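# Upright the enclosure in its marked bay using three arms

## Task

Get the enclosure standing on its base inside the marked bay, never letting it spin or tip quickly. Arm feet (metres, heading in degrees counter-clockwise from +x): arm1 at x=-0.98 y=+0.32 z=+0.32 heading -1; arm2 at x=-0.97 y=-0.32 z=+0.34 heading +0; arm3 at x=+0.86 y=+0.00 z=+0.65 heading -179. At the end every gripper must release it and the arms must withdraw; it only counts if the enclosure stays upright in the bay without any robot supporting it.

## Robot and tools

Setup: three identical i2rt Big YAM arms, arm1, arm2 and arm3, each with six revolute joints, a two-finger gripper and a wrist camera. Two fixed room cameras, cam_high and cam_low, also view the scene. The shared scene frame has its origin on the floor with +z up. Joint angles, not hand poses, are what you command. hand means the point halfway between the fingertips; its z axis runs along the fingers and the fingers close along its y axis. With the hand straight out, about 1.0 m is the furthest it gets from the joint1 axis.

Joints (radians, absolute, with the done tolerance after ±): joint1_rad -2.879 to 2.879 ±0.045, turns the whole arm about its foot, positive is counter-clockwise seen from above, 0 points the arm along its foot heading. joint2_rad 0 to 3.141 ±0.14, shoulder; 0 lays the upper arm back roughly flat, increasing raises it and then brings it forward. joint3_rad 0 to 3.019 ±0.09, elbow; 0 is fully folded, increasing opens it. joint4_rad -1.692 to 1.57 ±0.055, hand pitch, positive tips the fingers up. joint5_rad -1.57 to 1.57 ±0.03, hand yaw, positive toward the arm's right. joint6_rad -2.094 to 2.094 ±0.035, hand roll, positive clockwise when viewed from behind. gripper_m 0 to 0.093 ±0.003 is the fingertip gap in metres; each pad can squeeze roughly 50 to 62 N, less on some units.

execute_actions: argument actions is a list holding zero or one action. An action is an object keyed by arm name; each arm has a joints object mapping any of the joint names above to absolute target values. Arms and joints omitted keep pushing toward whatever target they had. All motions in one action start together and finish independently; each joint moves at its own rate, so the hand may sweep an unexpected arc. One action may last at most 15 s. Optional cameras lists which images to return (arm1_cam_wrist, arm2_cam_wrist, arm3_cam_wrist, cam_high, cam_low or all; omitted or null means all, [] means none). An unknown key, bad camera name or out-of-range number rejects the whole call and nothing moves. An empty actions list just reports state and images.

wait: seconds from 0 to 10; commands nothing, returns state and images.
zoom_image: camera plus region [x0, y0, x1, y1] in pixels of that camera's latest full image, at most 504 by 504.
read_manual: section "licences"; returns licence text only.
finished_scene: scene number (1 or 2); ends the scene irreversibly and reports success; the next scene's task arrives in the result.

Reading results: the pictures line names the returned images in order. joint_positions gives current angles; joint torques are raw drive outputs with per-unit offset, scale and noise, nonzero even in free air. joint_status tells how each commanded joint ended: off_target (stopped short, possibly still pushing), contact_stop or time_out (holds where it stopped, though a time_out joint may keep pushing toward its target or a nearby one), not_followed (a self/inter-arm collision check blocked the arm's targets; the arm may retry them on later actions; the gripper part still runs), limit_stop_at_motor_heat (after a heat stop; resend the target). on_its_own lists what moves without your command; its held at value is a target, not the current position. To relieve a pushing joint, command its reported position. Tiny changes from the current reading may not move a joint. A joint bearing load sags.

Cameras: calibrations are given as K, distortion and T_world_to_cam; room cameras may be off by up to about 2.3 degrees and 9 mm, and wrist camera poses inherit joint reading errors.

Cautions: the arm does not stop on contact and can press very hard; prolonged pushing heats motors, warned at 85 °C by MOTOR HOT and faulting at 100 °C (OVER-TEMPERATURE FAULT), when that arm goes limp and drops. A hard squeeze between two robots fails the task and ends the run; collisions can too, and the anti-collision check ignores fingers, gripper housings and wrist cameras and may react late. Objects touching robots are fine. Nothing may be knocked off the work area or onto the floor. Avoid drops, slips, slams and fast rotation of the enclosure; loose objects may occasionally get nudged by outside pushes. Time passes while you compose replies and the arms hold their last commands. Release and move clear before calling finished_scene.

Each tool is called in YAML: its name, and indented under it one key for each argument.

## Session

execute_actions:
  actions: []

Scene clock: 0.00 s.
Joint torques (N m, as the arm reports them, + toward a larger angle): no reading
Motor temperatures (°C, as the motors report them): arm1=[26 26 29 28 29 26] | arm2=[26 29 29 25 25 28] | arm3=[26 25 26 27 27 27]
arm1.joint_positions: joint1_rad=+0.117 joint2_rad=+0.625 joint3_rad=+1.371 joint4_rad=-1.478 joint5_rad=-0.216 joint6_rad=+0.394 gripper_m=+0.094
arm1.joint_status: not commanded
arm1.hand: x=-0.7701 y=+0.3771 z=+0.8266 quat_wxyz=(-0.369, -0.090, -0.904, -0.195) (m; scene frame)
arm2.joint_positions: joint1_rad=+0.301 joint2_rad=+0.519 joint3_rad=+1.346 joint4_rad=-1.497 joint5_rad=+0.037 joint6_rad=-0.257 gripper_m=+0.094
arm2.joint_status: not commanded
arm2.hand: x=-0.7932 y=-0.2748 z=+0.8447 quat_wxyz=(-0.434, +0.240, -0.868, +0.005) (m; scene frame)
arm3.joint_positions: joint1_rad=+0.288 joint2_rad=+0.459 joint3_rad=+1.329 joint4_rad=-1.380 joint5_rad=+0.085 joint6_rad=-0.185 gripper_m=+0.094
arm3.joint_status: not commanded
arm3.hand: x=+0.6853 y=-0.0378 z=+1.1839 quat_wxyz=(+0.008, -0.842, -0.187, +0.506) (m; scene frame)
pictures: arm1_cam_wrist, arm2_cam_wrist, arm3_cam_wrist, cam_high, cam_low
Images, in order (width x height): arm1_cam_wrist 616x616, arm2_cam_wrist 616x616, arm3_cam_wrist 616x616, cam_high 504x504, cam_low 504x504.

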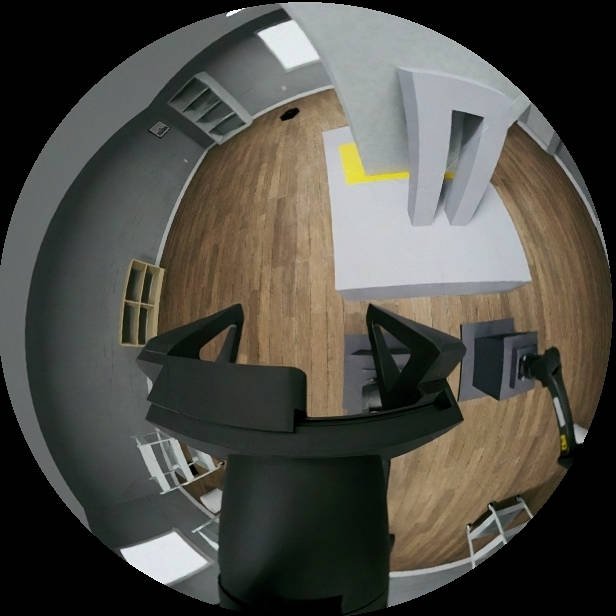

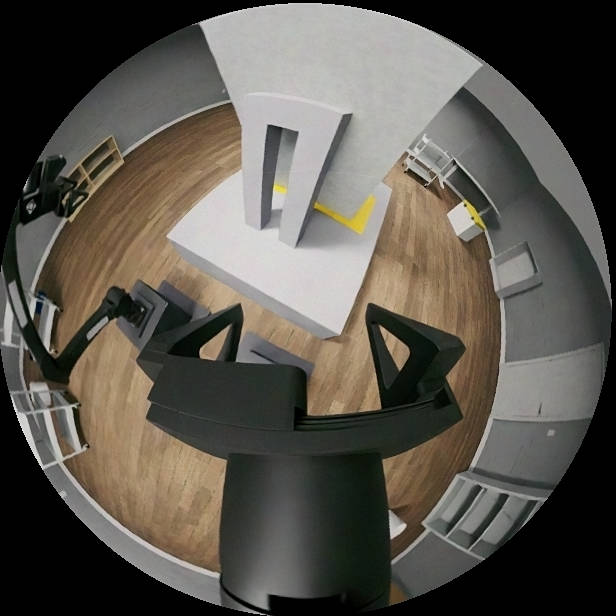

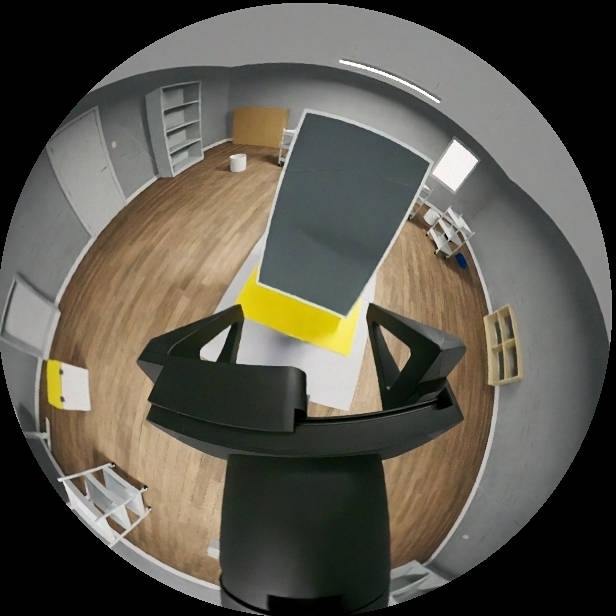

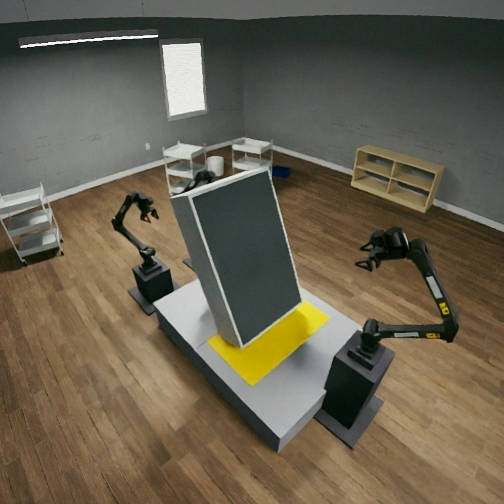

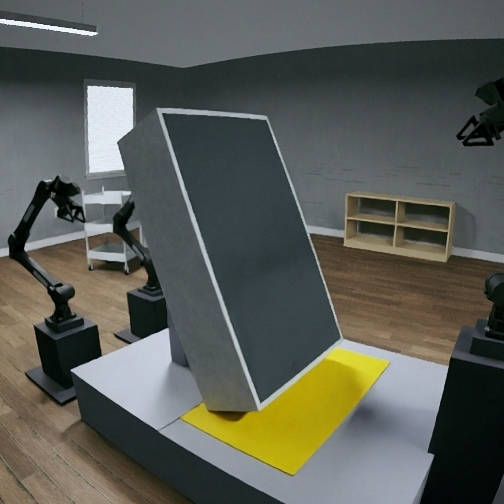

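execute_actions:
  actions:
    - {"arm1":{"joints":{"joint1_rad":-0.14,"joint2_rad":1.33,"joint3_rad":1.12,"joint4_rad":0.6,"joint5_rad":0,"joint6_rad":0,"gripper_m":0}},"arm2":{"joints":{"joint1_rad":0.15,"joint2_rad":1.33,"joint3_rad":1.12,"joint4_rad":0.6,"joint5_rad":0,"joint6_rad":0,"gripper_m":0}},"arm3":{"joints":{"joint1_rad":0,"joint2_rad":1.79,"joint3_rad":1.43,"joint4_rad":0.36,"joint5_rad":0,"joint6_rad":0,"gripper_m":0}}}

Scene clock: 37.50 s.
Joint torques (N m, as the arm reports them, + toward a larger angle): arm1=[ -0.35 -12.11  10.12   2.07   0.23  -0.04] | arm2=[ -1.61 -13.24  10.9    2.57  -0.23   0.15] | arm3=[ -2.01 -16.76  10.18   2.46  -0.1   -0.08]
Motor temperatures (°C, as the motors report them): arm1=[26 26 33 28 29 26] | arm2=[26 29 38 26 25 28] | arm3=[26 26 30 27 27 27]
arm1.joint_positions: joint1_rad=-0.133 joint2_rad=+1.331 joint3_rad=+1.097 joint4_rad=+0.581 joint5_rad=-0.002 joint6_rad=+0.012 gripper_m=+0.000
arm1.joint_status: all done
arm1.hand: x=-0.3861 y=+0.2294 z=+0.8318 quat_wxyz=(-0.817, -0.046, -0.572, +0.056) (m; scene frame)
arm2.joint_positions: joint1_rad=+0.160 joint2_rad=+1.343 joint3_rad=+1.103 joint4_rad=+0.578 joint5_rad=+0.002 joint6_rad=-0.016 gripper_m=+0.000
arm2.joint_status: all done
arm2.hand: x=-0.3674 y=-0.2243 z=+0.8429 quat_wxyz=(-0.813, +0.050, -0.577, -0.060) (m; scene frame)
arm3.joint_positions: joint1_rad=+0.004 joint2_rad=+1.788 joint3_rad=+1.413 joint4_rad=+0.343 joint5_rad=+0.003 joint6_rad=-0.008 gripper_m=+0.000
arm3.joint_status: all done
arm3.hand: x=+0.0840 y=-0.0138 z=+0.9899 quat_wxyz=(-0.002, -0.719, -0.009, +0.695) (m; scene frame)
pictures: arm1_cam_wrist, arm2_cam_wrist, arm3_cam_wrist, cam_high, cam_low
camera_calibration (this result's frames):
arm1_cam_wrist: T_world_to_cam=[[-0.152969, -0.988054, -0.0187119, 0.180847], [-0.266233, 0.0594378, -0.962074, 0.686469], [0.951693, -0.142186, -0.272145, 0.751698], [0, 0, 0, 1]] pos_world=[-0.504961, 0.244765, 0.868389]
arm2_cam_wrist: T_world_to_cam=[[0.159574, -0.987171, -0.00551934, -0.155256], [-0.28283, -0.0403608, -0.958321, 0.698139], [0.945803, 0.154484, -0.285642, 0.744217], [0, 0, 0, 1]] pos_world=[-0.481653, -0.240056, 0.880763]
arm3_cam_wrist: T_world_to_cam=[[-0.0180104, 0.999834, -0.00257608, 0.0145283], [0.611342, 0.00897349, -0.791316, 0.736913], [-0.791162, -0.0158268, -0.611402, 0.800661], [0, 0, 0, 1]] pos_world=[0.183207, -0.00846673, 1.07269]
Images, in order (width x height): arm1_cam_wrist 616x616, arm2_cam_wrist 616x616, arm3_cam_wrist 616x616, cam_high 504x504, cam_low 504x504.

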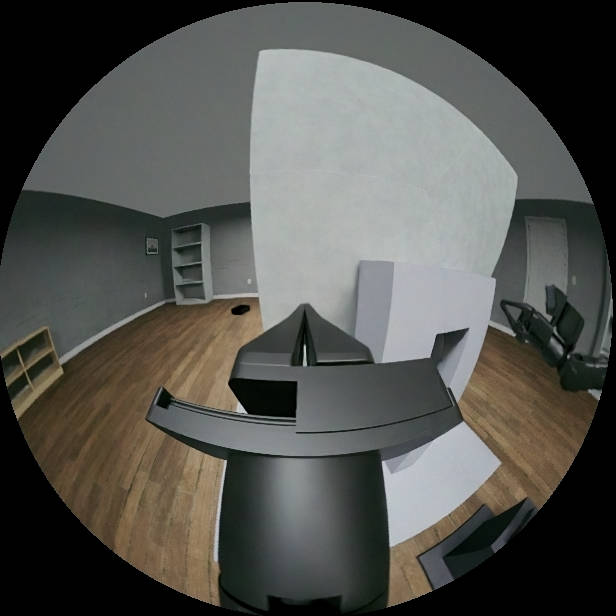

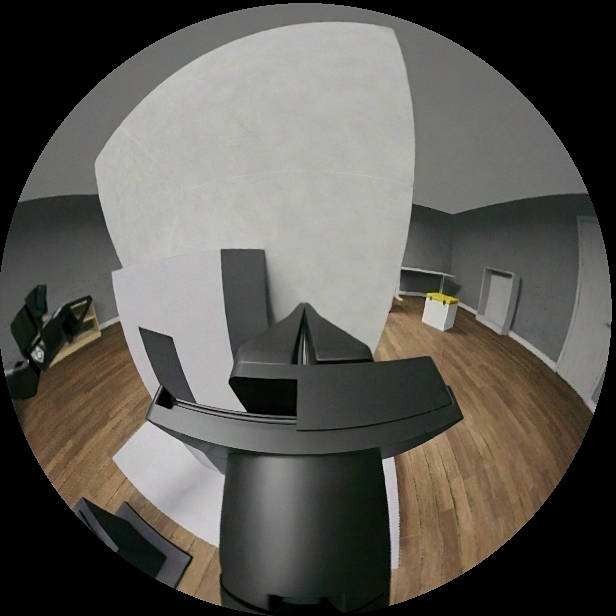

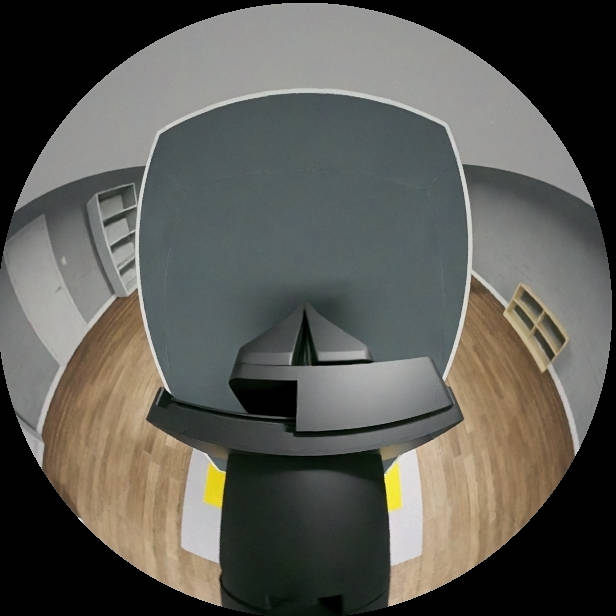

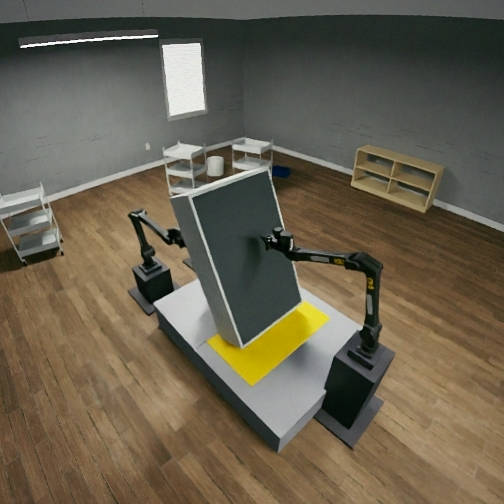

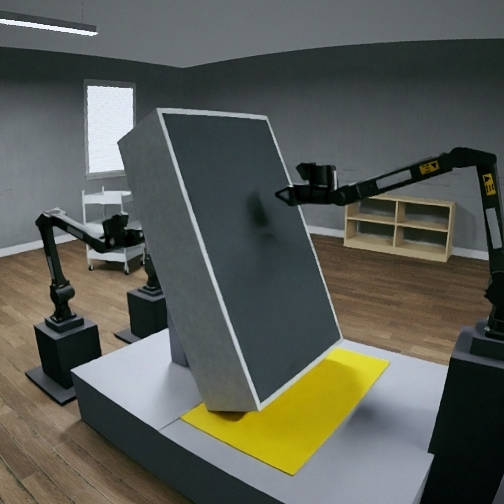

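execute_actions:
  actions:
    - {"arm1":{"joints":{"joint1_rad":-0.10,"joint2_rad":1.49,"joint3_rad":1.30}},"arm2":{"joints":{"joint1_rad":0.07,"joint2_rad":1.45,"joint3_rad":1.25}},"arm3":{"joints":{"joint2_rad":1.93,"joint3_rad":1.65,"joint4_rad":0.3}}}
  cameras: ["arm1_cam_wrist","arm2_cam_wrist","cam_low"]

execute_actions:
  actions:
    - {"arm1":{"joints":{"joint2_rad":1.56,"joint3_rad":1.38}},"arm2":{"joints":{"joint2_rad":1.52,"joint3_rad":1.33}}}
  cameras: ["cam_low"]

Scene clock: 47.03 s.
Joint torques (N m, as the arm reports them, + toward a larger angle): arm1=[  1.17 -13.76  12.49   2.01   0.23  -0.03] | arm2=[ -1.71 -15.4   14.77   2.45  -0.17   0.13] | arm3=[ -1.8  -18.17  12.85   1.4   -0.13  -0.03]
Motor temperatures (°C, as the motors report them): arm1=[26 27 35 28 29 26] | arm2=[26 30 40 26 25 28] | arm3=[26 28 32 27 27 27]
arm1.joint_positions: joint1_rad=-0.109 joint2_rad=+1.482 joint3_rad=+1.241 joint4_rad=+0.584 joint5_rad=-0.002 joint6_rad=+0.012 gripper_m=+0.000
arm1.joint_status: all done
arm1.hand: x=-0.3269 y=+0.2361 z=+0.8273 quat_wxyz=(-0.816, -0.040, -0.575, +0.046) (m; scene frame)
arm2.joint_positions: joint1_rad=+0.069 joint2_rad=+1.460 joint3_rad=+1.183 joint4_rad=+0.582 joint5_rad=+0.001 joint6_rad=-0.016 gripper_m=+0.000
arm2.joint_status: all done
arm2.hand: x=-0.3174 y=-0.2757 z=+0.8209 quat_wxyz=(-0.805, +0.024, -0.593, -0.023) (m; scene frame)
arm3.joint_positions: joint1_rad=+0.004 joint2_rad=+1.923 joint3_rad=+1.599 joint4_rad=+0.307 joint5_rad=+0.003 joint6_rad=-0.008 gripper_m=+0.000
arm3.joint_status: all done
arm3.hand: x=+0.0308 y=-0.0147 z=+0.9889 quat_wxyz=(-0.002, -0.713, -0.009, +0.701) (m; scene frame)
pictures: arm1_cam_wrist, arm2_cam_wrist, cam_low
camera_calibration (this result's frames):
arm1_cam_wrist: T_world_to_cam=[[-0.129996, -0.991336, -0.0188129, 0.204827], [-0.271877, 0.0538857, -0.960822, 0.695962], [0.953511, -0.119788, -0.276526, 0.693935], [0, 0, 0, 1]] pos_world=[-0.445832, 0.248675, 0.86444]
arm2_cam_wrist: T_world_to_cam=[[0.0702802, -0.997512, -0.0054688, -0.245395], [-0.317143, -0.0171459, -0.948223, 0.676347], [0.94577, 0.0683757, -0.317559, 0.701015], [0, 0, 0, 1]] pos_world=[-0.431254, -0.28112, 0.862599]
Images, in order (width x height): arm1_cam_wrist 616x616, arm2_cam_wrist 616x616, cam_low 504x504.

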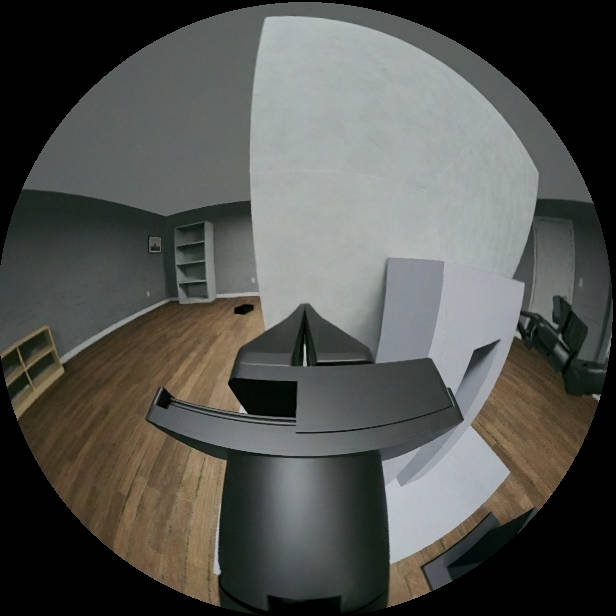

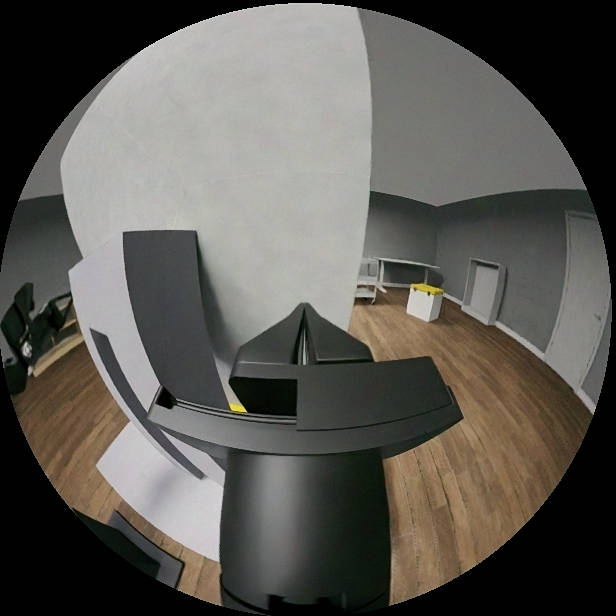

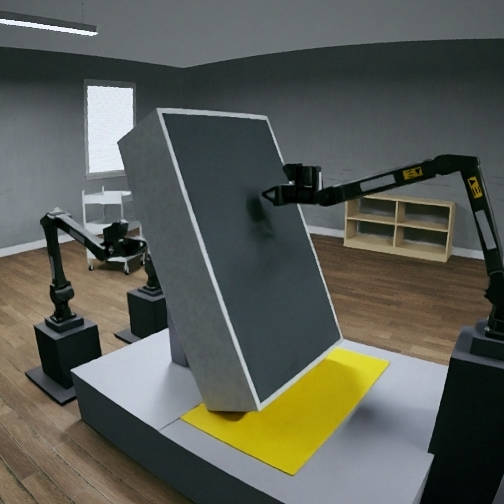

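Scene clock: 47.80 s.
Joint torques (N m, as the arm reports them, + toward a larger angle): arm1=[  1.19 -13.64  12.36   1.99   0.21  -0.02] | arm2=[ -1.33 -14.87  14.16   2.42  -0.16   0.13] | arm3=[ -1.83 -18.41  12.69   1.4   -0.12  -0.03]
Motor temperatures (°C, as the motors report them): arm1=[26 27 35 28 29 26] | arm2=[26 30 41 26 25 28] | arm3=[26 28 32 27 27 27]
arm1.joint_positions: joint1_rad=-0.109 joint2_rad=+1.536 joint3_rad=+1.325 joint4_rad=+0.584 joint5_rad=-0.002 joint6_rad=+0.012 gripper_m=+0.000
arm1.joint_status: all done
arm1.hand: x=-0.3065 y=+0.2335 z=+0.8431 quat_wxyz=(-0.825, -0.039, -0.562, +0.047) (m; scene frame)
arm2.joint_positions: joint1_rad=+0.069 joint2_rad=+1.515 joint3_rad=+1.267 joint4_rad=+0.582 joint5_rad=+0.001 joint6_rad=-0.016 gripper_m=+0.000
arm2.joint_status: all done
arm2.hand: x=-0.2957 y=-0.2742 z=+0.8363 quat_wxyz=(-0.813, +0.024, -0.581, -0.023) (m; scene frame)
arm3.joint_positions: joint1_rad=+0.004 joint2_rad=+1.923 joint3_rad=+1.599 joint4_rad=+0.307 joint5_rad=+0.003 joint6_rad=-0.008 gripper_m=+0.000
arm3.joint_status: not commanded
arm3.hand: x=+0.0308 y=-0.0147 z=+0.9889 quat_wxyz=(-0.002, -0.713, -0.009, +0.701) (m; scene frame)
pictures: cam_low
Images, in order (width x height): cam_low 504x504.

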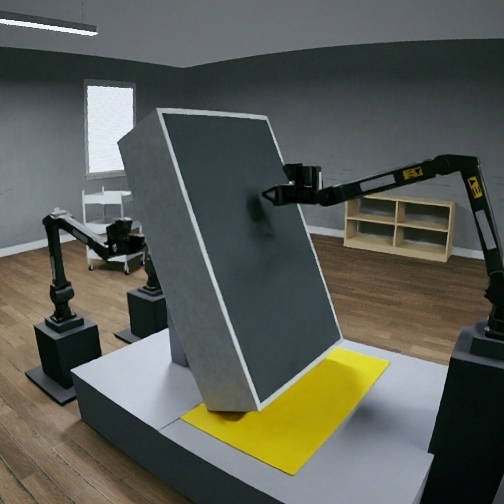

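Small steps (~1.5 cm each).

execute_actions:
  actions:
    - {"arm1":{"joints":{"joint2_rad":1.62,"joint3_rad":1.44}},"arm2":{"joints":{"joint2_rad":1.56,"joint3_rad":1.38}}}
  cameras: []

execute_actions:
  actions:
    - {"arm1":{"joints":{"joint2_rad":1.66,"joint3_rad":1.49}},"arm2":{"joints":{"joint2_rad":1.60,"joint3_rad":1.43}}}
  cameras: []

execute_actions:
  actions:
    - {"arm1":{"joints":{"joint2_rad":1.70,"joint3_rad":1.54}},"arm2":{"joints":{"joint2_rad":1.64,"joint3_rad":1.48}}}
  cameras: ["cam_low"]

Scene clock: 54.87 s.
Joint torques (N m, as the arm reports them, + toward a larger angle): arm1=[  1.   -14.78  12.48   1.97   0.23  -0.02] | arm2=[ -1.92 -15.98  14.65   2.61  -0.16   0.17] | arm3=[ -2.16 -18.44  12.66   1.5   -0.15  -0.03]
Motor temperatures (°C, as the motors report them): arm1=[26 27 37 28 29 26] | arm2=[26 31 45 26 25 28] | arm3=[26 29 35 27 27 27]
arm1.joint_positions: joint1_rad=-0.109 joint2_rad=+1.600 joint3_rad=+1.384 joint4_rad=+0.584 joint5_rad=-0.002 joint6_rad=+0.012 gripper_m=+0.000
arm1.joint_status: all done
arm1.hand: x=-0.2822 y=+0.2304 z=+0.8353 quat_wxyz=(-0.823, -0.039, -0.565, +0.046) (m; scene frame)
arm2.joint_positions: joint1_rad=+0.069 joint2_rad=+1.556 joint3_rad=+1.313 joint4_rad=+0.582 joint5_rad=+0.001 joint6_rad=-0.016 gripper_m=+0.000
arm2.joint_status: all done
arm2.hand: x=-0.2800 y=-0.2731 z=+0.8365 quat_wxyz=(-0.815, +0.024, -0.579, -0.023) (m; scene frame)
arm3.joint_positions: joint1_rad=+0.004 joint2_rad=+1.923 joint3_rad=+1.599 joint4_rad=+0.307 joint5_rad=+0.003 joint6_rad=-0.008 gripper_m=+0.000
arm3.joint_status: not commanded
arm3.hand: x=+0.0308 y=-0.0147 z=+0.9889 quat_wxyz=(-0.002, -0.713, -0.009, +0.701) (m; scene frame)
pictures: none
No camera images: the call's "cameras" was empty. Leave "cameras" out to get every camera's image.

Scene clock: 55.57 s.
Joint torques (N m, as the arm reports them, + toward a larger angle): arm1=[  1.1  -14.65  12.55   1.96   0.22  -0.01] | arm2=[ -1.82 -16.72  14.64   2.58  -0.13   0.16] | arm3=[ -2.19 -18.08  12.71   1.39  -0.11  -0.04]
Motor temperatures (°C, as the motors report them): arm1=[26 27 37 28 29 26] | arm2=[26 31 45 26 25 28] | arm3=[26 29 35 27 27 27]
arm1.joint_positions: joint1_rad=-0.109 joint2_rad=+1.633 joint3_rad=+1.431 joint4_rad=+0.584 joint5_rad=-0.002 joint6_rad=+0.012 gripper_m=+0.000
arm1.joint_status: all done
arm1.hand: x=-0.2701 y=+0.2289 z=+0.8408 quat_wxyz=(-0.827, -0.039, -0.559, +0.047) (m; scene frame)
arm2.joint_positions: joint1_rad=+0.069 joint2_rad=+1.594 joint3_rad=+1.363 joint4_rad=+0.582 joint5_rad=+0.001 joint6_rad=-0.016 gripper_m=+0.000
arm2.joint_status: all done
arm2.hand: x=-0.2654 y=-0.2721 z=+0.8409 quat_wxyz=(-0.818, +0.023, -0.574, -0.023) (m; scene frame)
arm3.joint_positions: joint1_rad=+0.004 joint2_rad=+1.923 joint3_rad=+1.599 joint4_rad=+0.307 joint5_rad=+0.003 joint6_rad=-0.008 gripper_m=+0.000
arm3.joint_status: not commanded
arm3.hand: x=+0.0308 y=-0.0147 z=+0.9889 quat_wxyz=(-0.002, -0.713, -0.009, +0.701) (m; scene frame)
pictures: none
No camera images: the call's "cameras" was empty. Leave "cameras" out to get every camera's image.

Scene clock: 57.23 s.
Joint torques (N m, as the arm reports them, + toward a larger angle): arm1=[  1.16 -15.37  12.59   1.92   0.24  -0.02] | arm2=[ -1.7  -14.04  17.48   2.27  -0.05   0.11] | arm3=[ -2.13 -18.07  12.75   1.44  -0.11  -0.05]
Motor temperatures (°C, as the motors report them): arm1=[26 27 37 28 29 26] | arm2=[26 31 46 26 25 28] | arm3=[26 30 35 27 27 27]
arm1.joint_positions: joint1_rad=-0.109 joint2_rad=+1.674 joint3_rad=+1.481 joint4_rad=+0.584 joint5_rad=-0.002 joint6_rad=+0.012 gripper_m=+0.000
arm1.joint_status: all done
arm1.hand: x=-0.2551 y=+0.2270 z=+0.8422 quat_wxyz=(-0.830, -0.038, -0.555, +0.047) (m; scene frame)
arm2.joint_positions: joint1_rad=+0.069 joint2_rad=+1.606 joint3_rad=+1.377 joint4_rad=+0.587 joint5_rad=+0.000 joint6_rad=-0.016 gripper_m=+0.000
arm2.joint_status: joint3_rad time_out (moved +0.015 of +0.117); the others done
arm2.on_its_own: joint3_rad reads +1.377 and still pushes toward +1.480 since a time_out
arm2.hand: x=-0.2613 y=-0.2717 z=+0.8427 quat_wxyz=(-0.820, +0.024, -0.571, -0.024) (m; scene frame)
arm3.joint_positions: joint1_rad=+0.004 joint2_rad=+1.923 joint3_rad=+1.599 joint4_rad=+0.307 joint5_rad=+0.003 joint6_rad=-0.008 gripper_m=+0.000
arm3.joint_status: not commanded
arm3.hand: x=+0.0308 y=-0.0147 z=+0.9889 quat_wxyz=(-0.002, -0.713, -0.009, +0.701) (m; scene frame)
pictures: cam_low
Images, in order (width x height): cam_low 504x504.

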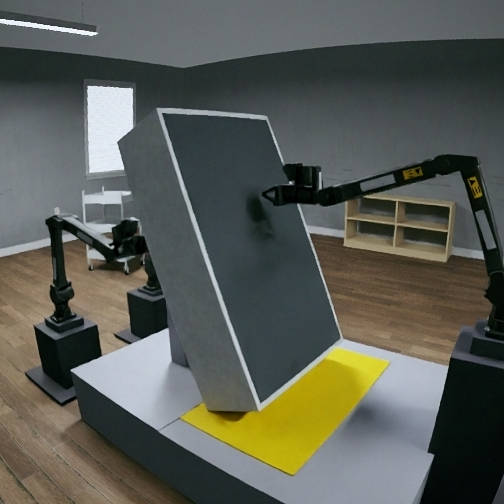

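execute_actions:
  actions:
    - {"arm1":{"joints":{"joint2_rad":1.76,"joint3_rad":1.58}},"arm2":{"joints":{"joint2_rad":1.67,"joint3_rad":1.46}}}
  cameras: []

execute_actions:
  actions:
    - {"arm1":{"joints":{"joint2_rad":1.81,"joint3_rad":1.60}},"arm2":{"joints":{"joint2_rad":1.72,"joint3_rad":1.48}}}
  cameras: ["cam_low"]

Scene clock: 62.70 s.
Joint torques (N m, as the arm reports them, + toward a larger angle): arm1=[  1.   -12.72  13.91   1.29   0.16  -0.02] | arm2=[ -0.95 -13.85  15.71   1.88  -0.06   0.14] | arm3=[ -1.9  -17.82  12.85   1.48  -0.13  -0.05]
Motor temperatures (°C, as the motors report them): arm1=[26 27 39 28 29 26] | arm2=[26 31 51 26 25 28] | arm3=[26 30 36 27 27 27]
arm1.joint_positions: joint1_rad=-0.109 joint2_rad=+1.696 joint3_rad=+1.501 joint4_rad=+0.601 joint5_rad=+0.000 joint6_rad=+0.012 gripper_m=+0.000
arm1.joint_status: all done
arm1.hand: x=-0.2490 y=+0.2260 z=+0.8432 quat_wxyz=(-0.834, -0.038, -0.548, +0.047) (m; scene frame)
arm2.joint_positions: joint1_rad=+0.069 joint2_rad=+1.635 joint3_rad=+1.379 joint4_rad=+0.595 joint5_rad=-0.002 joint6_rad=-0.016 gripper_m=+0.000
arm2.joint_status: all done
arm2.hand: x=-0.2515 y=-0.2707 z=+0.8253 quat_wxyz=(-0.815, +0.025, -0.579, -0.024) (m; scene frame)
arm3.joint_positions: joint1_rad=+0.004 joint2_rad=+1.923 joint3_rad=+1.599 joint4_rad=+0.307 joint5_rad=+0.003 joint6_rad=-0.008 gripper_m=+0.000
arm3.joint_status: not commanded
arm3.hand: x=+0.0308 y=-0.0147 z=+0.9889 quat_wxyz=(-0.002, -0.713, -0.009, +0.701) (m; scene frame)
pictures: none
No camera images: the call's "cameras" was empty. Leave "cameras" out to get every camera's image.

Scene clock: 63.57 s.
Joint torques (N m, as the arm reports them, + toward a larger angle): arm1=[  1.2  -12.56  13.6    0.96  -0.05  -0.02] | arm2=[ -1.43 -19.34  15.44   2.08  -0.04   0.17] | arm3=[ -2.07 -18.19  12.8    1.46  -0.12  -0.05]
Motor temperatures (°C, as the motors report them): arm1=[26 27 39 28 29 26] | arm2=[26 31 51 26 25 28] | arm3=[26 30 36 27 27 27]
arm1.joint_positions: joint1_rad=-0.109 joint2_rad=+1.740 joint3_rad=+1.525 joint4_rad=+0.614 joint5_rad=+0.004 joint6_rad=+0.012 gripper_m=+0.000
arm1.joint_status: all done
arm1.hand: x=-0.2341 y=+0.2232 z=+0.8291 quat_wxyz=(-0.832, -0.041, -0.551, +0.049) (m; scene frame)
arm2.joint_positions: joint1_rad=+0.069 joint2_rad=+1.725 joint3_rad=+1.401 joint4_rad=+0.596 joint5_rad=-0.002 joint6_rad=-0.016 gripper_m=+0.000
arm2.joint_status: all done
arm2.hand: x=-0.2214 y=-0.2684 z=+0.7754 quat_wxyz=(-0.795, +0.026, -0.606, -0.023) (m; scene frame)
arm3.joint_positions: joint1_rad=+0.004 joint2_rad=+1.923 joint3_rad=+1.599 joint4_rad=+0.307 joint5_rad=+0.003 joint6_rad=-0.008 gripper_m=+0.000
arm3.joint_status: not commanded
arm3.hand: x=+0.0308 y=-0.0147 z=+0.9889 quat_wxyz=(-0.002, -0.713, -0.009, +0.701) (m; scene frame)
pictures: cam_low
Images, in order (width x height): cam_low 504x504.

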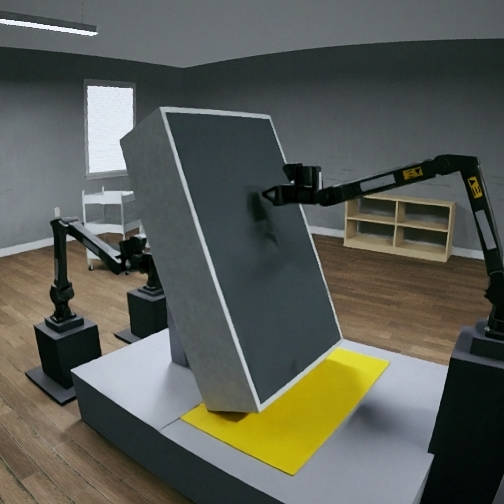

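execute_actions:
  actions:
    - {"arm1":{"joints":{"joint2_rad":1.84,"joint3_rad":1.66}},"arm2":{"joints":{"joint2_rad":1.74,"joint3_rad":1.56}}}
  cameras: []

execute_actions:
  actions:
    - {"arm1":{"joints":{"joint2_rad":1.87,"joint3_rad":1.71}},"arm2":{"joints":{"joint2_rad":1.77,"joint3_rad":1.62}}}
  cameras: []

execute_actions:
  actions:
    - {"arm1":{"joints":{"joint2_rad":1.90,"joint3_rad":1.76}},"arm2":{"joints":{"joint2_rad":1.80,"joint3_rad":1.68}}}
  cameras: ["cam_low"]

Scene clock: 84.03 s.
Joint torques (N m, as the arm reports them, + toward a larger angle): arm1=[  1.21 -15.16  13.13   0.91   0.11  -0.02] | arm2=[ -0.98 -20.1   17.05   1.92  -0.1    0.15] | arm3=[ -2.23 -17.97  12.72   1.42  -0.14  -0.04]
Motor temperatures (°C, as the motors report them): arm1=[26 28 42 28 29 26] | arm2=[26 34 58 26 25 28] | arm3=[26 32 39 27 27 27]
arm1.joint_positions: joint1_rad=-0.109 joint2_rad=+1.790 joint3_rad=+1.591 joint4_rad=+0.615 joint5_rad=+0.001 joint6_rad=+0.012 gripper_m=+0.000
arm1.joint_status: all done
arm1.hand: x=-0.2165 y=+0.2216 z=+0.8313 quat_wxyz=(-0.837, -0.039, -0.544, +0.048) (m; scene frame)
arm2.joint_positions: joint1_rad=+0.069 joint2_rad=+1.749 joint3_rad=+1.459 joint4_rad=+0.596 joint5_rad=+0.000 joint6_rad=-0.015 gripper_m=+0.000
arm2.joint_status: joint3_rad time_out (moved +0.058 of +0.159); the others done
arm2.on_its_own: joint3_rad reads +1.459 and still pushes toward +1.560 since a time_out
arm2.hand: x=-0.2110 y=-0.2679 z=+0.7929 quat_wxyz=(-0.805, +0.024, -0.592, -0.023) (m; scene frame)
arm3.joint_positions: joint1_rad=+0.004 joint2_rad=+1.923 joint3_rad=+1.599 joint4_rad=+0.307 joint5_rad=+0.003 joint6_rad=-0.008 gripper_m=+0.000
arm3.joint_status: not commanded
arm3.hand: x=+0.0308 y=-0.0147 z=+0.9889 quat_wxyz=(-0.002, -0.713, -0.009, +0.701) (m; scene frame)
pictures: none
No camera images: the call's "cameras" was empty. Leave "cameras" out to get every camera's image.

not run: a stop came earlier in this reply.

not run: a stop came earlier in this reply.

execute_actions:
  actions:
    - {"arm1":{"joints":{"joint2_rad":1.89,"joint3_rad":1.72}},"arm2":{"joints":{"joint2_rad":1.79,"joint3_rad":1.60}}}
  cameras: []

execute_actions:
  actions:
    - {"arm1":{"joints":{"joint2_rad":1.93,"joint3_rad":1.78}},"arm2":{"joints":{"joint2_rad":1.83,"joint3_rad":1.66}}}
  cameras: ["cam_low"]

Scene clock: 90.30 s.
Joint torques (N m, as the arm reports them, + toward a larger angle): arm1=[  1.03 -15.53  13.14   0.91   0.17  -0.02] | arm2=[ -1.45 -19.7   16.34   1.83  -0.16   0.15] | arm3=[ -2.1  -17.77  12.06   1.44  -0.09  -0.05]
Motor temperatures (°C, as the motors report them): arm1=[26 28 42 28 29 26] | arm2=[26 34 61 26 25 28] | arm3=[26 32 39 27 27 27]
arm1.joint_positions: joint1_rad=-0.109 joint2_rad=+1.841 joint3_rad=+1.654 joint4_rad=+0.614 joint5_rad=+0.000 joint6_rad=+0.012 gripper_m=+0.000
arm1.joint_status: all done
arm1.hand: x=-0.1989 y=+0.2198 z=+0.8300 quat_wxyz=(-0.840, -0.038, -0.540, +0.048) (m; scene frame)
arm2.joint_positions: joint1_rad=+0.069 joint2_rad=+1.784 joint3_rad=+1.513 joint4_rad=+0.596 joint5_rad=+0.001 joint6_rad=-0.015 gripper_m=+0.000
arm2.joint_status: all done
arm2.hand: x=-0.1976 y=-0.2672 z=+0.7988 quat_wxyz=(-0.811, +0.024, -0.585, -0.023) (m; scene frame)
arm3.joint_positions: joint1_rad=+0.004 joint2_rad=+1.918 joint3_rad=+1.609 joint4_rad=+0.306 joint5_rad=+0.003 joint6_rad=-0.008 gripper_m=+0.000
arm3.joint_status: not commanded
arm3.hand: x=+0.0306 y=-0.0148 z=+0.9981 quat_wxyz=(-0.002, -0.709, -0.009, +0.705) (m; scene frame)
pictures: none
No camera images: the call's "cameras" was empty. Leave "cameras" out to get every camera's image.

Scene clock: 92.00 s.
Joint torques (N m, as the arm reports them, + toward a larger angle): arm1=[  1.07 -16.    13.65   0.9    0.19  -0.01] | arm2=[ -1.01 -19.72  17.19   1.97  -0.3    0.19] | arm3=[ -1.95 -15.69  12.25   1.45  -0.11  -0.02]
Motor temperatures (°C, as the motors report them): arm1=[26 28 43 28 29 26] | arm2=[26 34 62 26 25 28] | arm3=[26 32 39 27 27 27]
arm1.joint_positions: joint1_rad=-0.108 joint2_rad=+1.876 joint3_rad=+1.704 joint4_rad=+0.614 joint5_rad=-0.001 joint6_rad=+0.012 gripper_m=+0.000
arm1.joint_status: all done
arm1.hand: x=-0.1876 y=+0.2191 z=+0.8337 quat_wxyz=(-0.844, -0.037, -0.533, +0.048) (m; scene frame)
arm2.joint_positions: joint1_rad=+0.069 joint2_rad=+1.814 joint3_rad=+1.557 joint4_rad=+0.596 joint5_rad=+0.004 joint6_rad=-0.015 gripper_m=+0.000
arm2.joint_status: joint3_rad time_out (moved +0.043 of +0.147); the others done
arm2.on_its_own: joint3_rad reads +1.557 and still pushes toward +1.660 since a time_out
arm2.hand: x=-0.1870 y=-0.2669 z=+0.8028 quat_wxyz=(-0.815, +0.022, -0.579, -0.023) (m; scene frame)
arm3.joint_positions: joint1_rad=+0.004 joint2_rad=+1.890 joint3_rad=+1.609 joint4_rad=+0.306 joint5_rad=+0.002 joint6_rad=-0.008 gripper_m=+0.000
arm3.joint_status: not commanded
arm3.hand: x=+0.0370 y=-0.0148 z=+1.0206 quat_wxyz=(-0.002, -0.699, -0.009, +0.715) (m; scene frame)
pictures: cam_low
Images, in order (width x height): cam_low 504x504.

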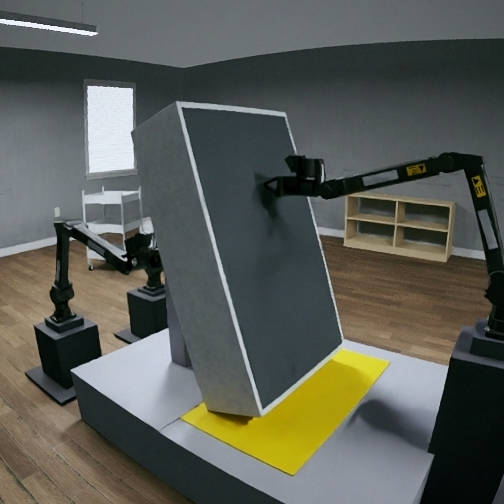

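execute_actions:
  actions:
    - {"arm1":{"joints":{"joint2_rad":1.96,"joint3_rad":1.83}},"arm2":{"joints":{"joint2_rad":1.86,"joint3_rad":1.69}},"arm3":{"joints":{"joint2_rad":1.84,"joint3_rad":1.55}}}
  cameras: []

execute_actions:
  actions:
    - {"arm1":{"joints":{"joint2_rad":2.0,"joint3_rad":1.89}},"arm2":{"joints":{"joint2_rad":1.90,"joint3_rad":1.75}},"arm3":{"joints":{"joint2_rad":1.795,"joint3_rad":1.49}}}
  cameras: []

execute_actions:
  actions:
    - {"arm1":{"joints":{"joint2_rad":2.04,"joint3_rad":1.95}},"arm2":{"joints":{"joint2_rad":1.94,"joint3_rad":1.81}},"arm3":{"joints":{"joint2_rad":1.75,"joint3_rad":1.43}}}
  cameras: ["cam_low"]

Scene clock: 103.97 s.
Joint torques (N m, as the arm reports them, + toward a larger angle): arm1=[  0.9  -18.73  12.66   1.1    0.22  -0.02] | arm2=[ -1.45 -20.91  14.94   2.08  -0.25   0.14] | arm3=[ -2.02 -17.26   9.53   1.54  -0.08  -0.03]
Motor temperatures (°C, as the motors report them): arm1=[26 29 43 28 29 26] | arm2=[26 35 66 26 25 28] | arm3=[26 32 39 27 27 27]
arm1.joint_positions: joint1_rad=-0.107 joint2_rad=+1.931 joint3_rad=+1.770 joint4_rad=+0.608 joint5_rad=-0.002 joint6_rad=+0.012 gripper_m=+0.000
arm1.joint_status: all done
arm1.hand: x=-0.1688 y=+0.2175 z=+0.8278 quat_wxyz=(-0.845, -0.036, -0.531, +0.047) (m; scene frame)
arm2.joint_positions: joint1_rad=+0.069 joint2_rad=+1.854 joint3_rad=+1.618 joint4_rad=+0.596 joint5_rad=+0.003 joint6_rad=-0.015 gripper_m=+0.000
arm2.joint_status: all done
arm2.hand: x=-0.1727 y=-0.2657 z=+0.8085 quat_wxyz=(-0.821, +0.022, -0.570, -0.023) (m; scene frame)
arm3.joint_positions: joint1_rad=+0.004 joint2_rad=+1.832 joint3_rad=+1.547 joint4_rad=+0.306 joint5_rad=+0.002 joint6_rad=-0.008 gripper_m=+0.000
arm3.joint_status: all done
arm3.hand: x=+0.0573 y=-0.0145 z=+1.0284 quat_wxyz=(-0.002, -0.700, -0.009, +0.714) (m; scene frame)
pictures: none
No camera images: the call's "cameras" was empty. Leave "cameras" out to get every camera's image.

Scene clock: 104.77 s.
Joint torques (N m, as the arm reports them, + toward a larger angle): arm1=[  0.61 -18.58  12.84   0.99   0.23  -0.02] | arm2=[ -0.97 -21.82  15.19   1.93  -0.25   0.14] | arm3=[ -2.21 -15.91   9.84   1.43  -0.09  -0.04]
Motor temperatures (°C, as the motors report them): arm1=[26 29 43 28 29 26] | arm2=[26 35 66 26 25 28] | arm3=[26 32 39 27 27 27]
arm1.joint_positions: joint1_rad=-0.107 joint2_rad=+1.969 joint3_rad=+1.826 joint4_rad=+0.608 joint5_rad=-0.002 joint6_rad=+0.012 gripper_m=+0.000
arm1.joint_status: all done
arm1.hand: x=-0.1574 y=+0.2161 z=+0.8314 quat_wxyz=(-0.850, -0.036, -0.524, +0.047) (m; scene frame)
arm2.joint_positions: joint1_rad=+0.069 joint2_rad=+1.893 joint3_rad=+1.678 joint4_rad=+0.596 joint5_rad=+0.003 joint6_rad=-0.015 gripper_m=+0.000
arm2.joint_status: all done
arm2.hand: x=-0.1595 y=-0.2648 z=+0.8143 quat_wxyz=(-0.827, +0.022, -0.562, -0.023) (m; scene frame)
arm3.joint_positions: joint1_rad=+0.004 joint2_rad=+1.780 joint3_rad=+1.482 joint4_rad=+0.306 joint5_rad=+0.002 joint6_rad=-0.008 gripper_m=+0.000
arm3.joint_status: all done
arm3.hand: x=+0.0771 y=-0.0141 z=+1.0283 quat_wxyz=(-0.002, -0.705, -0.009, +0.709) (m; scene frame)
pictures: none
No camera images: the call's "cameras" was empty. Leave "cameras" out to get every camera's image.

Scene clock: 105.63 s.
Joint torques (N m, as the arm reports them, + toward a larger angle): arm1=[  0.91 -19.09  12.91   1.05   0.22  -0.01] | arm2=[ -1.08 -21.82  14.95   1.87  -0.22   0.11] | arm3=[ -1.6  -14.59  10.31   1.41  -0.09  -0.02]
Motor temperatures (°C, as the motors report them): arm1=[26 29 43 28 29 26] | arm2=[26 35 66 26 25 28] | arm3=[26 32 39 27 27 27]
arm1.joint_positions: joint1_rad=-0.107 joint2_rad=+2.007 joint3_rad=+1.888 joint4_rad=+0.608 joint5_rad=-0.002 joint6_rad=+0.012 gripper_m=+0.000
arm1.joint_status: all done
arm1.hand: x=-0.1468 y=+0.2148 z=+0.8370 quat_wxyz=(-0.856, -0.035, -0.514, +0.048) (m; scene frame)
arm2.joint_positions: joint1_rad=+0.069 joint2_rad=+1.933 joint3_rad=+1.738 joint4_rad=+0.596 joint5_rad=+0.002 joint6_rad=-0.015 gripper_m=+0.000
arm2.joint_status: all done
arm2.hand: x=-0.1465 y=-0.2638 z=+0.8183 quat_wxyz=(-0.832, +0.022, -0.554, -0.023) (m; scene frame)
arm3.joint_positions: joint1_rad=+0.004 joint2_rad=+1.725 joint3_rad=+1.415 joint4_rad=+0.306 joint5_rad=+0.002 joint6_rad=-0.008 gripper_m=+0.000
arm3.joint_status: all done
arm3.hand: x=+0.0982 y=-0.0137 z=+1.0286 quat_wxyz=(-0.002, -0.709, -0.009, +0.705) (m; scene frame)
pictures: cam_low
Images, in order (width x height): cam_low 504x504.

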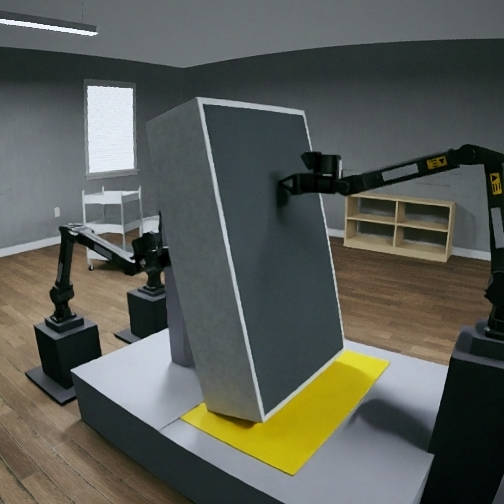

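execute_actions:
  actions:
    - {"arm3":{"joints":{"joint2_rad":1.705,"joint3_rad":1.37}}}
  cameras: []

execute_actions:
  actions:
    - {"arm3":{"joints":{"joint2_rad":1.66,"joint3_rad":1.31}}}
  cameras: ["cam_low"]

Scene clock: 110.93 s.
Joint torques (N m, as the arm reports them, + toward a larger angle): arm1=[  0.95 -19.31  12.81   1.03   0.22  -0.02] | arm2=[ -1.52 -21.66  15.3    1.9   -0.28   0.09] | arm3=[ -2.03 -13.47  11.22   1.85   0.    -0.06]
Motor temperatures (°C, as the motors report them): arm1=[26 29 43 28 29 26] | arm2=[26 36 66 26 25 28] | arm3=[26 31 38 27 27 27]
arm1.joint_positions: joint1_rad=-0.107 joint2_rad=+2.007 joint3_rad=+1.888 joint4_rad=+0.608 joint5_rad=-0.002 joint6_rad=+0.012 gripper_m=+0.000
arm1.joint_status: not commanded
arm1.hand: x=-0.1468 y=+0.2148 z=+0.8370 quat_wxyz=(-0.856, -0.035, -0.514, +0.048) (m; scene frame)
arm2.joint_positions: joint1_rad=+0.069 joint2_rad=+1.933 joint3_rad=+1.738 joint4_rad=+0.596 joint5_rad=+0.002 joint6_rad=-0.015 gripper_m=+0.000
arm2.joint_status: not commanded
arm2.hand: x=-0.1465 y=-0.2638 z=+0.8183 quat_wxyz=(-0.832, +0.022, -0.554, -0.023) (m; scene frame)
arm3.joint_positions: joint1_rad=+0.004 joint2_rad=+1.675 joint3_rad=+1.340 joint4_rad=+0.298 joint5_rad=+0.000 joint6_rad=-0.008 gripper_m=+0.000
arm3.joint_status: all done
arm3.hand: x=+0.1198 y=-0.0136 z=+1.0179 quat_wxyz=(-0.003, -0.720, -0.010, +0.694) (m; scene frame)
pictures: none
No camera images: the call's "cameras" was empty. Leave "cameras" out to get every camera's image.

Scene clock: 112.00 s.
Joint torques (N m, as the arm reports them, + toward a larger angle): arm1=[  0.95 -19.19  12.79   0.98   0.23  -0.03] | arm2=[ -1.35 -21.8   15.03   1.77  -0.25   0.1 ] | arm3=[ -1.9  -11.63  12.36   2.08   0.13  -0.06]
Motor temperatures (°C, as the motors report them): arm1=[26 29 43 28 29 26] | arm2=[26 36 66 26 25 28] | arm3=[26 31 38 27 27 27]
arm1.joint_positions: joint1_rad=-0.107 joint2_rad=+2.007 joint3_rad=+1.888 joint4_rad=+0.608 joint5_rad=-0.002 joint6_rad=+0.012 gripper_m=+0.000
arm1.joint_status: not commanded
arm1.hand: x=-0.1468 y=+0.2148 z=+0.8370 quat_wxyz=(-0.856, -0.035, -0.514, +0.048) (m; scene frame)
arm2.joint_positions: joint1_rad=+0.069 joint2_rad=+1.933 joint3_rad=+1.738 joint4_rad=+0.596 joint5_rad=+0.002 joint6_rad=-0.015 gripper_m=+0.000
arm2.joint_status: not commanded
arm2.hand: x=-0.1465 y=-0.2638 z=+0.8183 quat_wxyz=(-0.832, +0.022, -0.554, -0.023) (m; scene frame)
arm3.joint_positions: joint1_rad=+0.005 joint2_rad=+1.613 joint3_rad=+1.265 joint4_rad=+0.291 joint5_rad=-0.003 joint6_rad=-0.007 gripper_m=+0.000
arm3.joint_status: all done
arm3.hand: x=+0.1448 y=-0.0140 z=+1.0138 quat_wxyz=(-0.005, -0.727, -0.011, +0.686) (m; scene frame)
pictures: cam_low
Images, in order (width x height): cam_low 504x504.

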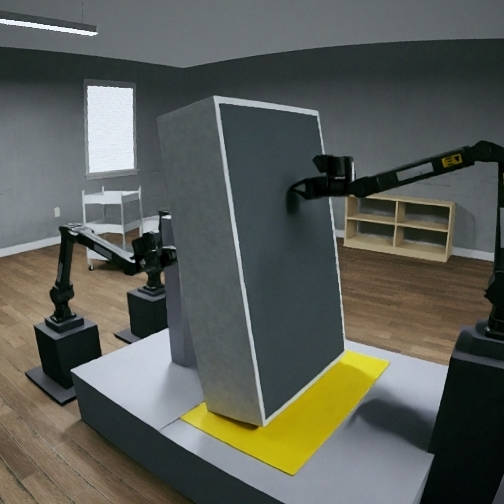

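It follows. Continue while withdrawing the pushers.

execute_actions:
  actions:
    - {"arm3":{"joints":{"joint2_rad":1.62,"joint3_rad":1.26}},"arm1":{"joints":{"joint2_rad":1.6,"joint3_rad":1.4}},"arm2":{"joints":{"joint2_rad":1.6,"joint3_rad":1.4}}}
  cameras: []

execute_actions:
  actions:
    - {"arm3":{"joints":{"joint2_rad":1.58,"joint3_rad":1.21}},"arm1":{"joints":{"joint2_rad":1.2,"joint3_rad":1.0}},"arm2":{"joints":{"joint2_rad":1.2,"joint3_rad":1.0}}}
  cameras: []

execute_actions:
  actions:
    - {"arm3":{"joints":{"joint2_rad":1.54,"joint3_rad":1.16}},"arm1":{"joints":{"joint2_rad":0.8,"joint3_rad":0.6}},"arm2":{"joints":{"joint2_rad":0.8,"joint3_rad":0.6}}}
  cameras: []

execute_actions:
  actions:
    - {"arm3":{"joints":{"joint2_rad":1.50,"joint3_rad":1.11}}}
  cameras: ["cam_low"]

Scene clock: 125.43 s.
Joint torques (N m, as the arm reports them, + toward a larger angle): arm1=[  0.92 -14.61   8.88   1.31   0.23  -0.01] | arm2=[ -1.   -17.26   9.84   1.82  -0.2    0.14] | arm3=[-2.08 -9.96 12.72  2.23  0.16 -0.04]
Motor temperatures (°C, as the motors report them): arm1=[26 30 43 28 29 26] | arm2=[26 37 65 26 25 28] | arm3=[26 30 40 27 27 27]
arm1.joint_positions: joint1_rad=-0.107 joint2_rad=+1.578 joint3_rad=+1.397 joint4_rad=+0.602 joint5_rad=-0.002 joint6_rad=+0.012 gripper_m=+0.000
arm1.joint_status: all done
arm1.hand: x=-0.2927 y=+0.2331 z=+0.8625 quat_wxyz=(-0.838, -0.037, -0.542, +0.047) (m; scene frame)
arm2.joint_positions: joint1_rad=+0.069 joint2_rad=+1.599 joint3_rad=+1.396 joint4_rad=+0.596 joint5_rad=+0.002 joint6_rad=-0.015 gripper_m=+0.000
arm2.joint_status: all done
arm2.hand: x=-0.2650 y=-0.2724 z=+0.8613 quat_wxyz=(-0.830, +0.022, -0.556, -0.023) (m; scene frame)
arm3.joint_positions: joint1_rad=+0.006 joint2_rad=+1.566 joint3_rad=+1.208 joint4_rad=+0.287 joint5_rad=-0.003 joint6_rad=-0.007 gripper_m=+0.000
arm3.joint_status: all done
arm3.hand: x=+0.1641 y=-0.0142 z=+1.0099 quat_wxyz=(-0.005, -0.732, -0.011, +0.681) (m; scene frame)
pictures: none
No camera images: the call's "cameras" was empty. Leave "cameras" out to get every camera's image.

Scene clock: 126.83 s.
Joint torques (N m, as the arm reports them, + toward a larger angle): arm1=[ 0.95 -8.47  8.86  1.36  0.23 -0.03] | arm2=[ -1.14 -10.31   9.77   1.81  -0.23   0.13] | arm3=[-1.99 -8.55 13.73  2.52  0.21 -0.07]
Motor temperatures (°C, as the motors report them): arm1=[26 30 43 28 29 26] | arm2=[26 36 64 26 25 28] | arm3=[26 30 40 27 27 27]
arm1.joint_positions: joint1_rad=-0.107 joint2_rad=+1.180 joint3_rad=+0.999 joint4_rad=+0.600 joint5_rad=-0.002 joint6_rad=+0.012 gripper_m=+0.000
arm1.joint_status: all done
arm1.hand: x=-0.4437 y=+0.2520 z=+0.8601 quat_wxyz=(-0.838, -0.037, -0.543, +0.047) (m; scene frame)
arm2.joint_positions: joint1_rad=+0.069 joint2_rad=+1.197 joint3_rad=+0.997 joint4_rad=+0.596 joint5_rad=+0.002 joint6_rad=-0.015 gripper_m=+0.000
arm2.joint_status: all done
arm2.hand: x=-0.4185 y=-0.2833 z=+0.8647 quat_wxyz=(-0.831, +0.022, -0.555, -0.023) (m; scene frame)
arm3.joint_positions: joint1_rad=+0.006 joint2_rad=+1.513 joint3_rad=+1.144 joint4_rad=+0.282 joint5_rad=-0.004 joint6_rad=-0.007 gripper_m=+0.000
arm3.joint_status: all done
arm3.hand: x=+0.1860 y=-0.0144 z=+1.0051 quat_wxyz=(-0.006, -0.738, -0.012, +0.675) (m; scene frame)
pictures: none
No camera images: the call's "cameras" was empty. Leave "cameras" out to get every camera's image.

Scene clock: 128.00 s.
Joint torques (N m, as the arm reports them, + toward a larger angle): arm1=[ 0.82 -3.6   8.74  1.39  0.22 -0.01] | arm2=[-1.71 -3.21  9.83  1.89 -0.26  0.18] | arm3=[-2.29 -6.9  14.38  2.53  0.24 -0.06]
Motor temperatures (°C, as the motors report them): arm1=[26 30 42 28 29 26] | arm2=[26 36 63 26 25 28] | arm3=[26 30 40 27 27 27]
arm1.joint_positions: joint1_rad=-0.107 joint2_rad=+0.789 joint3_rad=+0.600 joint4_rad=+0.600 joint5_rad=-0.002 joint6_rad=+0.012 gripper_m=+0.000
arm1.joint_status: all done
arm1.hand: x=-0.5793 y=+0.2691 z=+0.7955 quat_wxyz=(-0.835, -0.037, -0.546, +0.047) (m; scene frame)
arm2.joint_positions: joint1_rad=+0.069 joint2_rad=+0.793 joint3_rad=+0.598 joint4_rad=+0.596 joint5_rad=+0.002 joint6_rad=-0.015 gripper_m=+0.000
arm2.joint_status: all done
arm2.hand: x=-0.5606 y=-0.2933 z=+0.8083 quat_wxyz=(-0.832, +0.022, -0.553, -0.024) (m; scene frame)
arm3.joint_positions: joint1_rad=+0.008 joint2_rad=+1.464 joint3_rad=+1.084 joint4_rad=+0.280 joint5_rad=-0.005 joint6_rad=-0.007 gripper_m=+0.000
arm3.joint_status: all done
arm3.hand: x=+0.2067 y=-0.0149 z=+0.9999 quat_wxyz=(-0.006, -0.742, -0.013, +0.670) (m; scene frame)
pictures: none
No camera images: the call's "cameras" was empty. Leave "cameras" out to get every camera's image.

Scene clock: 128.90 s.
Joint torques (N m, as the arm reports them, + toward a larger angle): arm1=[ 0.79 -3.99  8.76  1.41  0.22 -0.03] | arm2=[-1.36 -4.23  9.92  1.84 -0.21  0.13] | arm3=[-2.78 -4.93 15.3   2.87  0.29 -0.06]
Motor temperatures (°C, as the motors report them): arm1=[26 30 42 28 29 26] | arm2=[26 36 63 26 25 28] | arm3=[26 30 41 27 27 27]
arm1.joint_positions: joint1_rad=-0.107 joint2_rad=+0.789 joint3_rad=+0.600 joint4_rad=+0.600 joint5_rad=-0.002 joint6_rad=+0.012 gripper_m=+0.000
arm1.joint_status: not commanded
arm1.hand: x=-0.5793 y=+0.2691 z=+0.7955 quat_wxyz=(-0.835, -0.037, -0.546, +0.047) (m; scene frame)
arm2.joint_positions: joint1_rad=+0.069 joint2_rad=+0.793 joint3_rad=+0.598 joint4_rad=+0.596 joint5_rad=+0.002 joint6_rad=-0.015 gripper_m=+0.000
arm2.joint_status: not commanded
arm2.hand: x=-0.5606 y=-0.2933 z=+0.8083 quat_wxyz=(-0.832, +0.022, -0.553, -0.024) (m; scene frame)
arm3.joint_positions: joint1_rad=+0.008 joint2_rad=+1.412 joint3_rad=+1.022 joint4_rad=+0.275 joint5_rad=-0.006 joint6_rad=-0.007 gripper_m=+0.000
arm3.joint_status: all done
arm3.hand: x=+0.2285 y=-0.0151 z=+0.9936 quat_wxyz=(-0.007, -0.747, -0.013, +0.665) (m; scene frame)
pictures: cam_low
Images, in order (width x height): cam_low 504x504.

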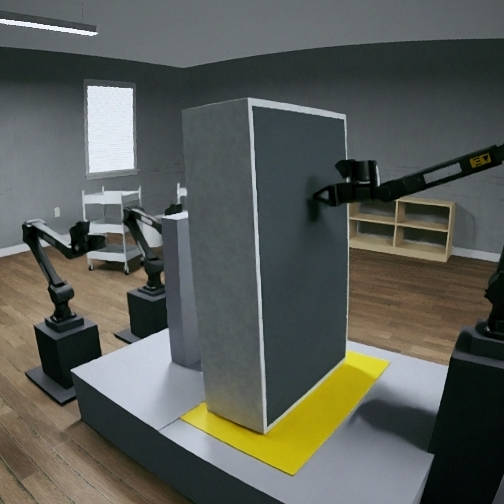

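execute_actions:
  actions:
    - {"arm3":{"joints":{"joint2_rad":1.47,"joint3_rad":1.06}}}
  cameras: []

execute_actions:
  actions:
    - {"arm3":{"joints":{"joint2_rad":1.43,"joint3_rad":1.01}}}
  cameras: ["cam_low"]

Scene clock: 134.03 s.
Joint torques (N m, as the arm reports them, + toward a larger angle): arm1=[ 0.87 -3.95  8.73  1.39  0.24 -0.01] | arm2=[-1.49 -2.86  9.76  1.92 -0.22  0.17] | arm3=[-2.42 -3.6  15.46  2.75  0.32 -0.08]
Motor temperatures (°C, as the motors report them): arm1=[26 29 41 28 29 26] | arm2=[26 35 60 26 25 28] | arm3=[26 29 43 27 27 27]
arm1.joint_positions: joint1_rad=-0.107 joint2_rad=+0.789 joint3_rad=+0.600 joint4_rad=+0.600 joint5_rad=-0.002 joint6_rad=+0.012 gripper_m=+0.000
arm1.joint_status: not commanded
arm1.hand: x=-0.5793 y=+0.2691 z=+0.7955 quat_wxyz=(-0.835, -0.037, -0.546, +0.047) (m; scene frame)
arm2.joint_positions: joint1_rad=+0.069 joint2_rad=+0.793 joint3_rad=+0.598 joint4_rad=+0.596 joint5_rad=+0.002 joint6_rad=-0.015 gripper_m=+0.000
arm2.joint_status: not commanded
arm2.hand: x=-0.5606 y=-0.2933 z=+0.8083 quat_wxyz=(-0.832, +0.022, -0.553, -0.024) (m; scene frame)
arm3.joint_positions: joint1_rad=+0.009 joint2_rad=+1.366 joint3_rad=+0.966 joint4_rad=+0.275 joint5_rad=-0.007 joint6_rad=-0.007 gripper_m=+0.000
arm3.joint_status: joint3_rad off_target (ended at +0.966, target +1.060); the others done
arm3.hand: x=+0.2480 y=-0.0155 z=+0.9874 quat_wxyz=(-0.008, -0.750, -0.014, +0.661) (m; scene frame)
pictures: none
No camera images: the call's "cameras" was empty. Leave "cameras" out to get every camera's image.

Scene clock: 135.00 s.
Joint torques (N m, as the arm reports them, + toward a larger angle): arm1=[ 0.81 -3.94  8.75  1.37  0.23 -0.02] | arm2=[-0.76 -2.84  9.68  1.76 -0.24  0.14] | arm3=[-2.79 -2.04 16.51  2.89  0.4  -0.05]
Motor temperatures (°C, as the motors report them): arm1=[26 29 41 28 29 26] | arm2=[26 35 59 26 25 28] | arm3=[26 29 43 27 27 27]
arm1.joint_positions: joint1_rad=-0.107 joint2_rad=+0.789 joint3_rad=+0.600 joint4_rad=+0.600 joint5_rad=-0.002 joint6_rad=+0.012 gripper_m=+0.000
arm1.joint_status: not commanded
arm1.hand: x=-0.5793 y=+0.2691 z=+0.7955 quat_wxyz=(-0.835, -0.037, -0.546, +0.047) (m; scene frame)
arm2.joint_positions: joint1_rad=+0.069 joint2_rad=+0.793 joint3_rad=+0.598 joint4_rad=+0.596 joint5_rad=+0.002 joint6_rad=-0.015 gripper_m=+0.000
arm2.joint_status: not commanded
arm2.hand: x=-0.5606 y=-0.2933 z=+0.8083 quat_wxyz=(-0.832, +0.022, -0.553, -0.024) (m; scene frame)
arm3.joint_positions: joint1_rad=+0.010 joint2_rad=+1.314 joint3_rad=+0.904 joint4_rad=+0.269 joint5_rad=-0.009 joint6_rad=-0.007 gripper_m=+0.000
arm3.joint_status: joint3_rad off_target (ended at +0.904, target +1.010); the others done
arm3.hand: x=+0.2699 y=-0.0157 z=+0.9796 quat_wxyz=(-0.008, -0.755, -0.015, +0.655) (m; scene frame)
pictures: cam_low
Images, in order (width x height): cam_low 504x504.

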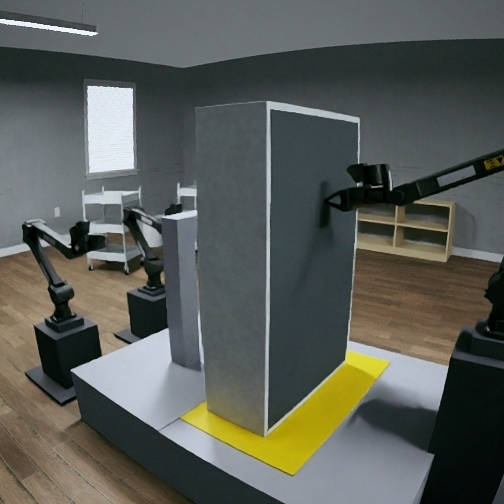

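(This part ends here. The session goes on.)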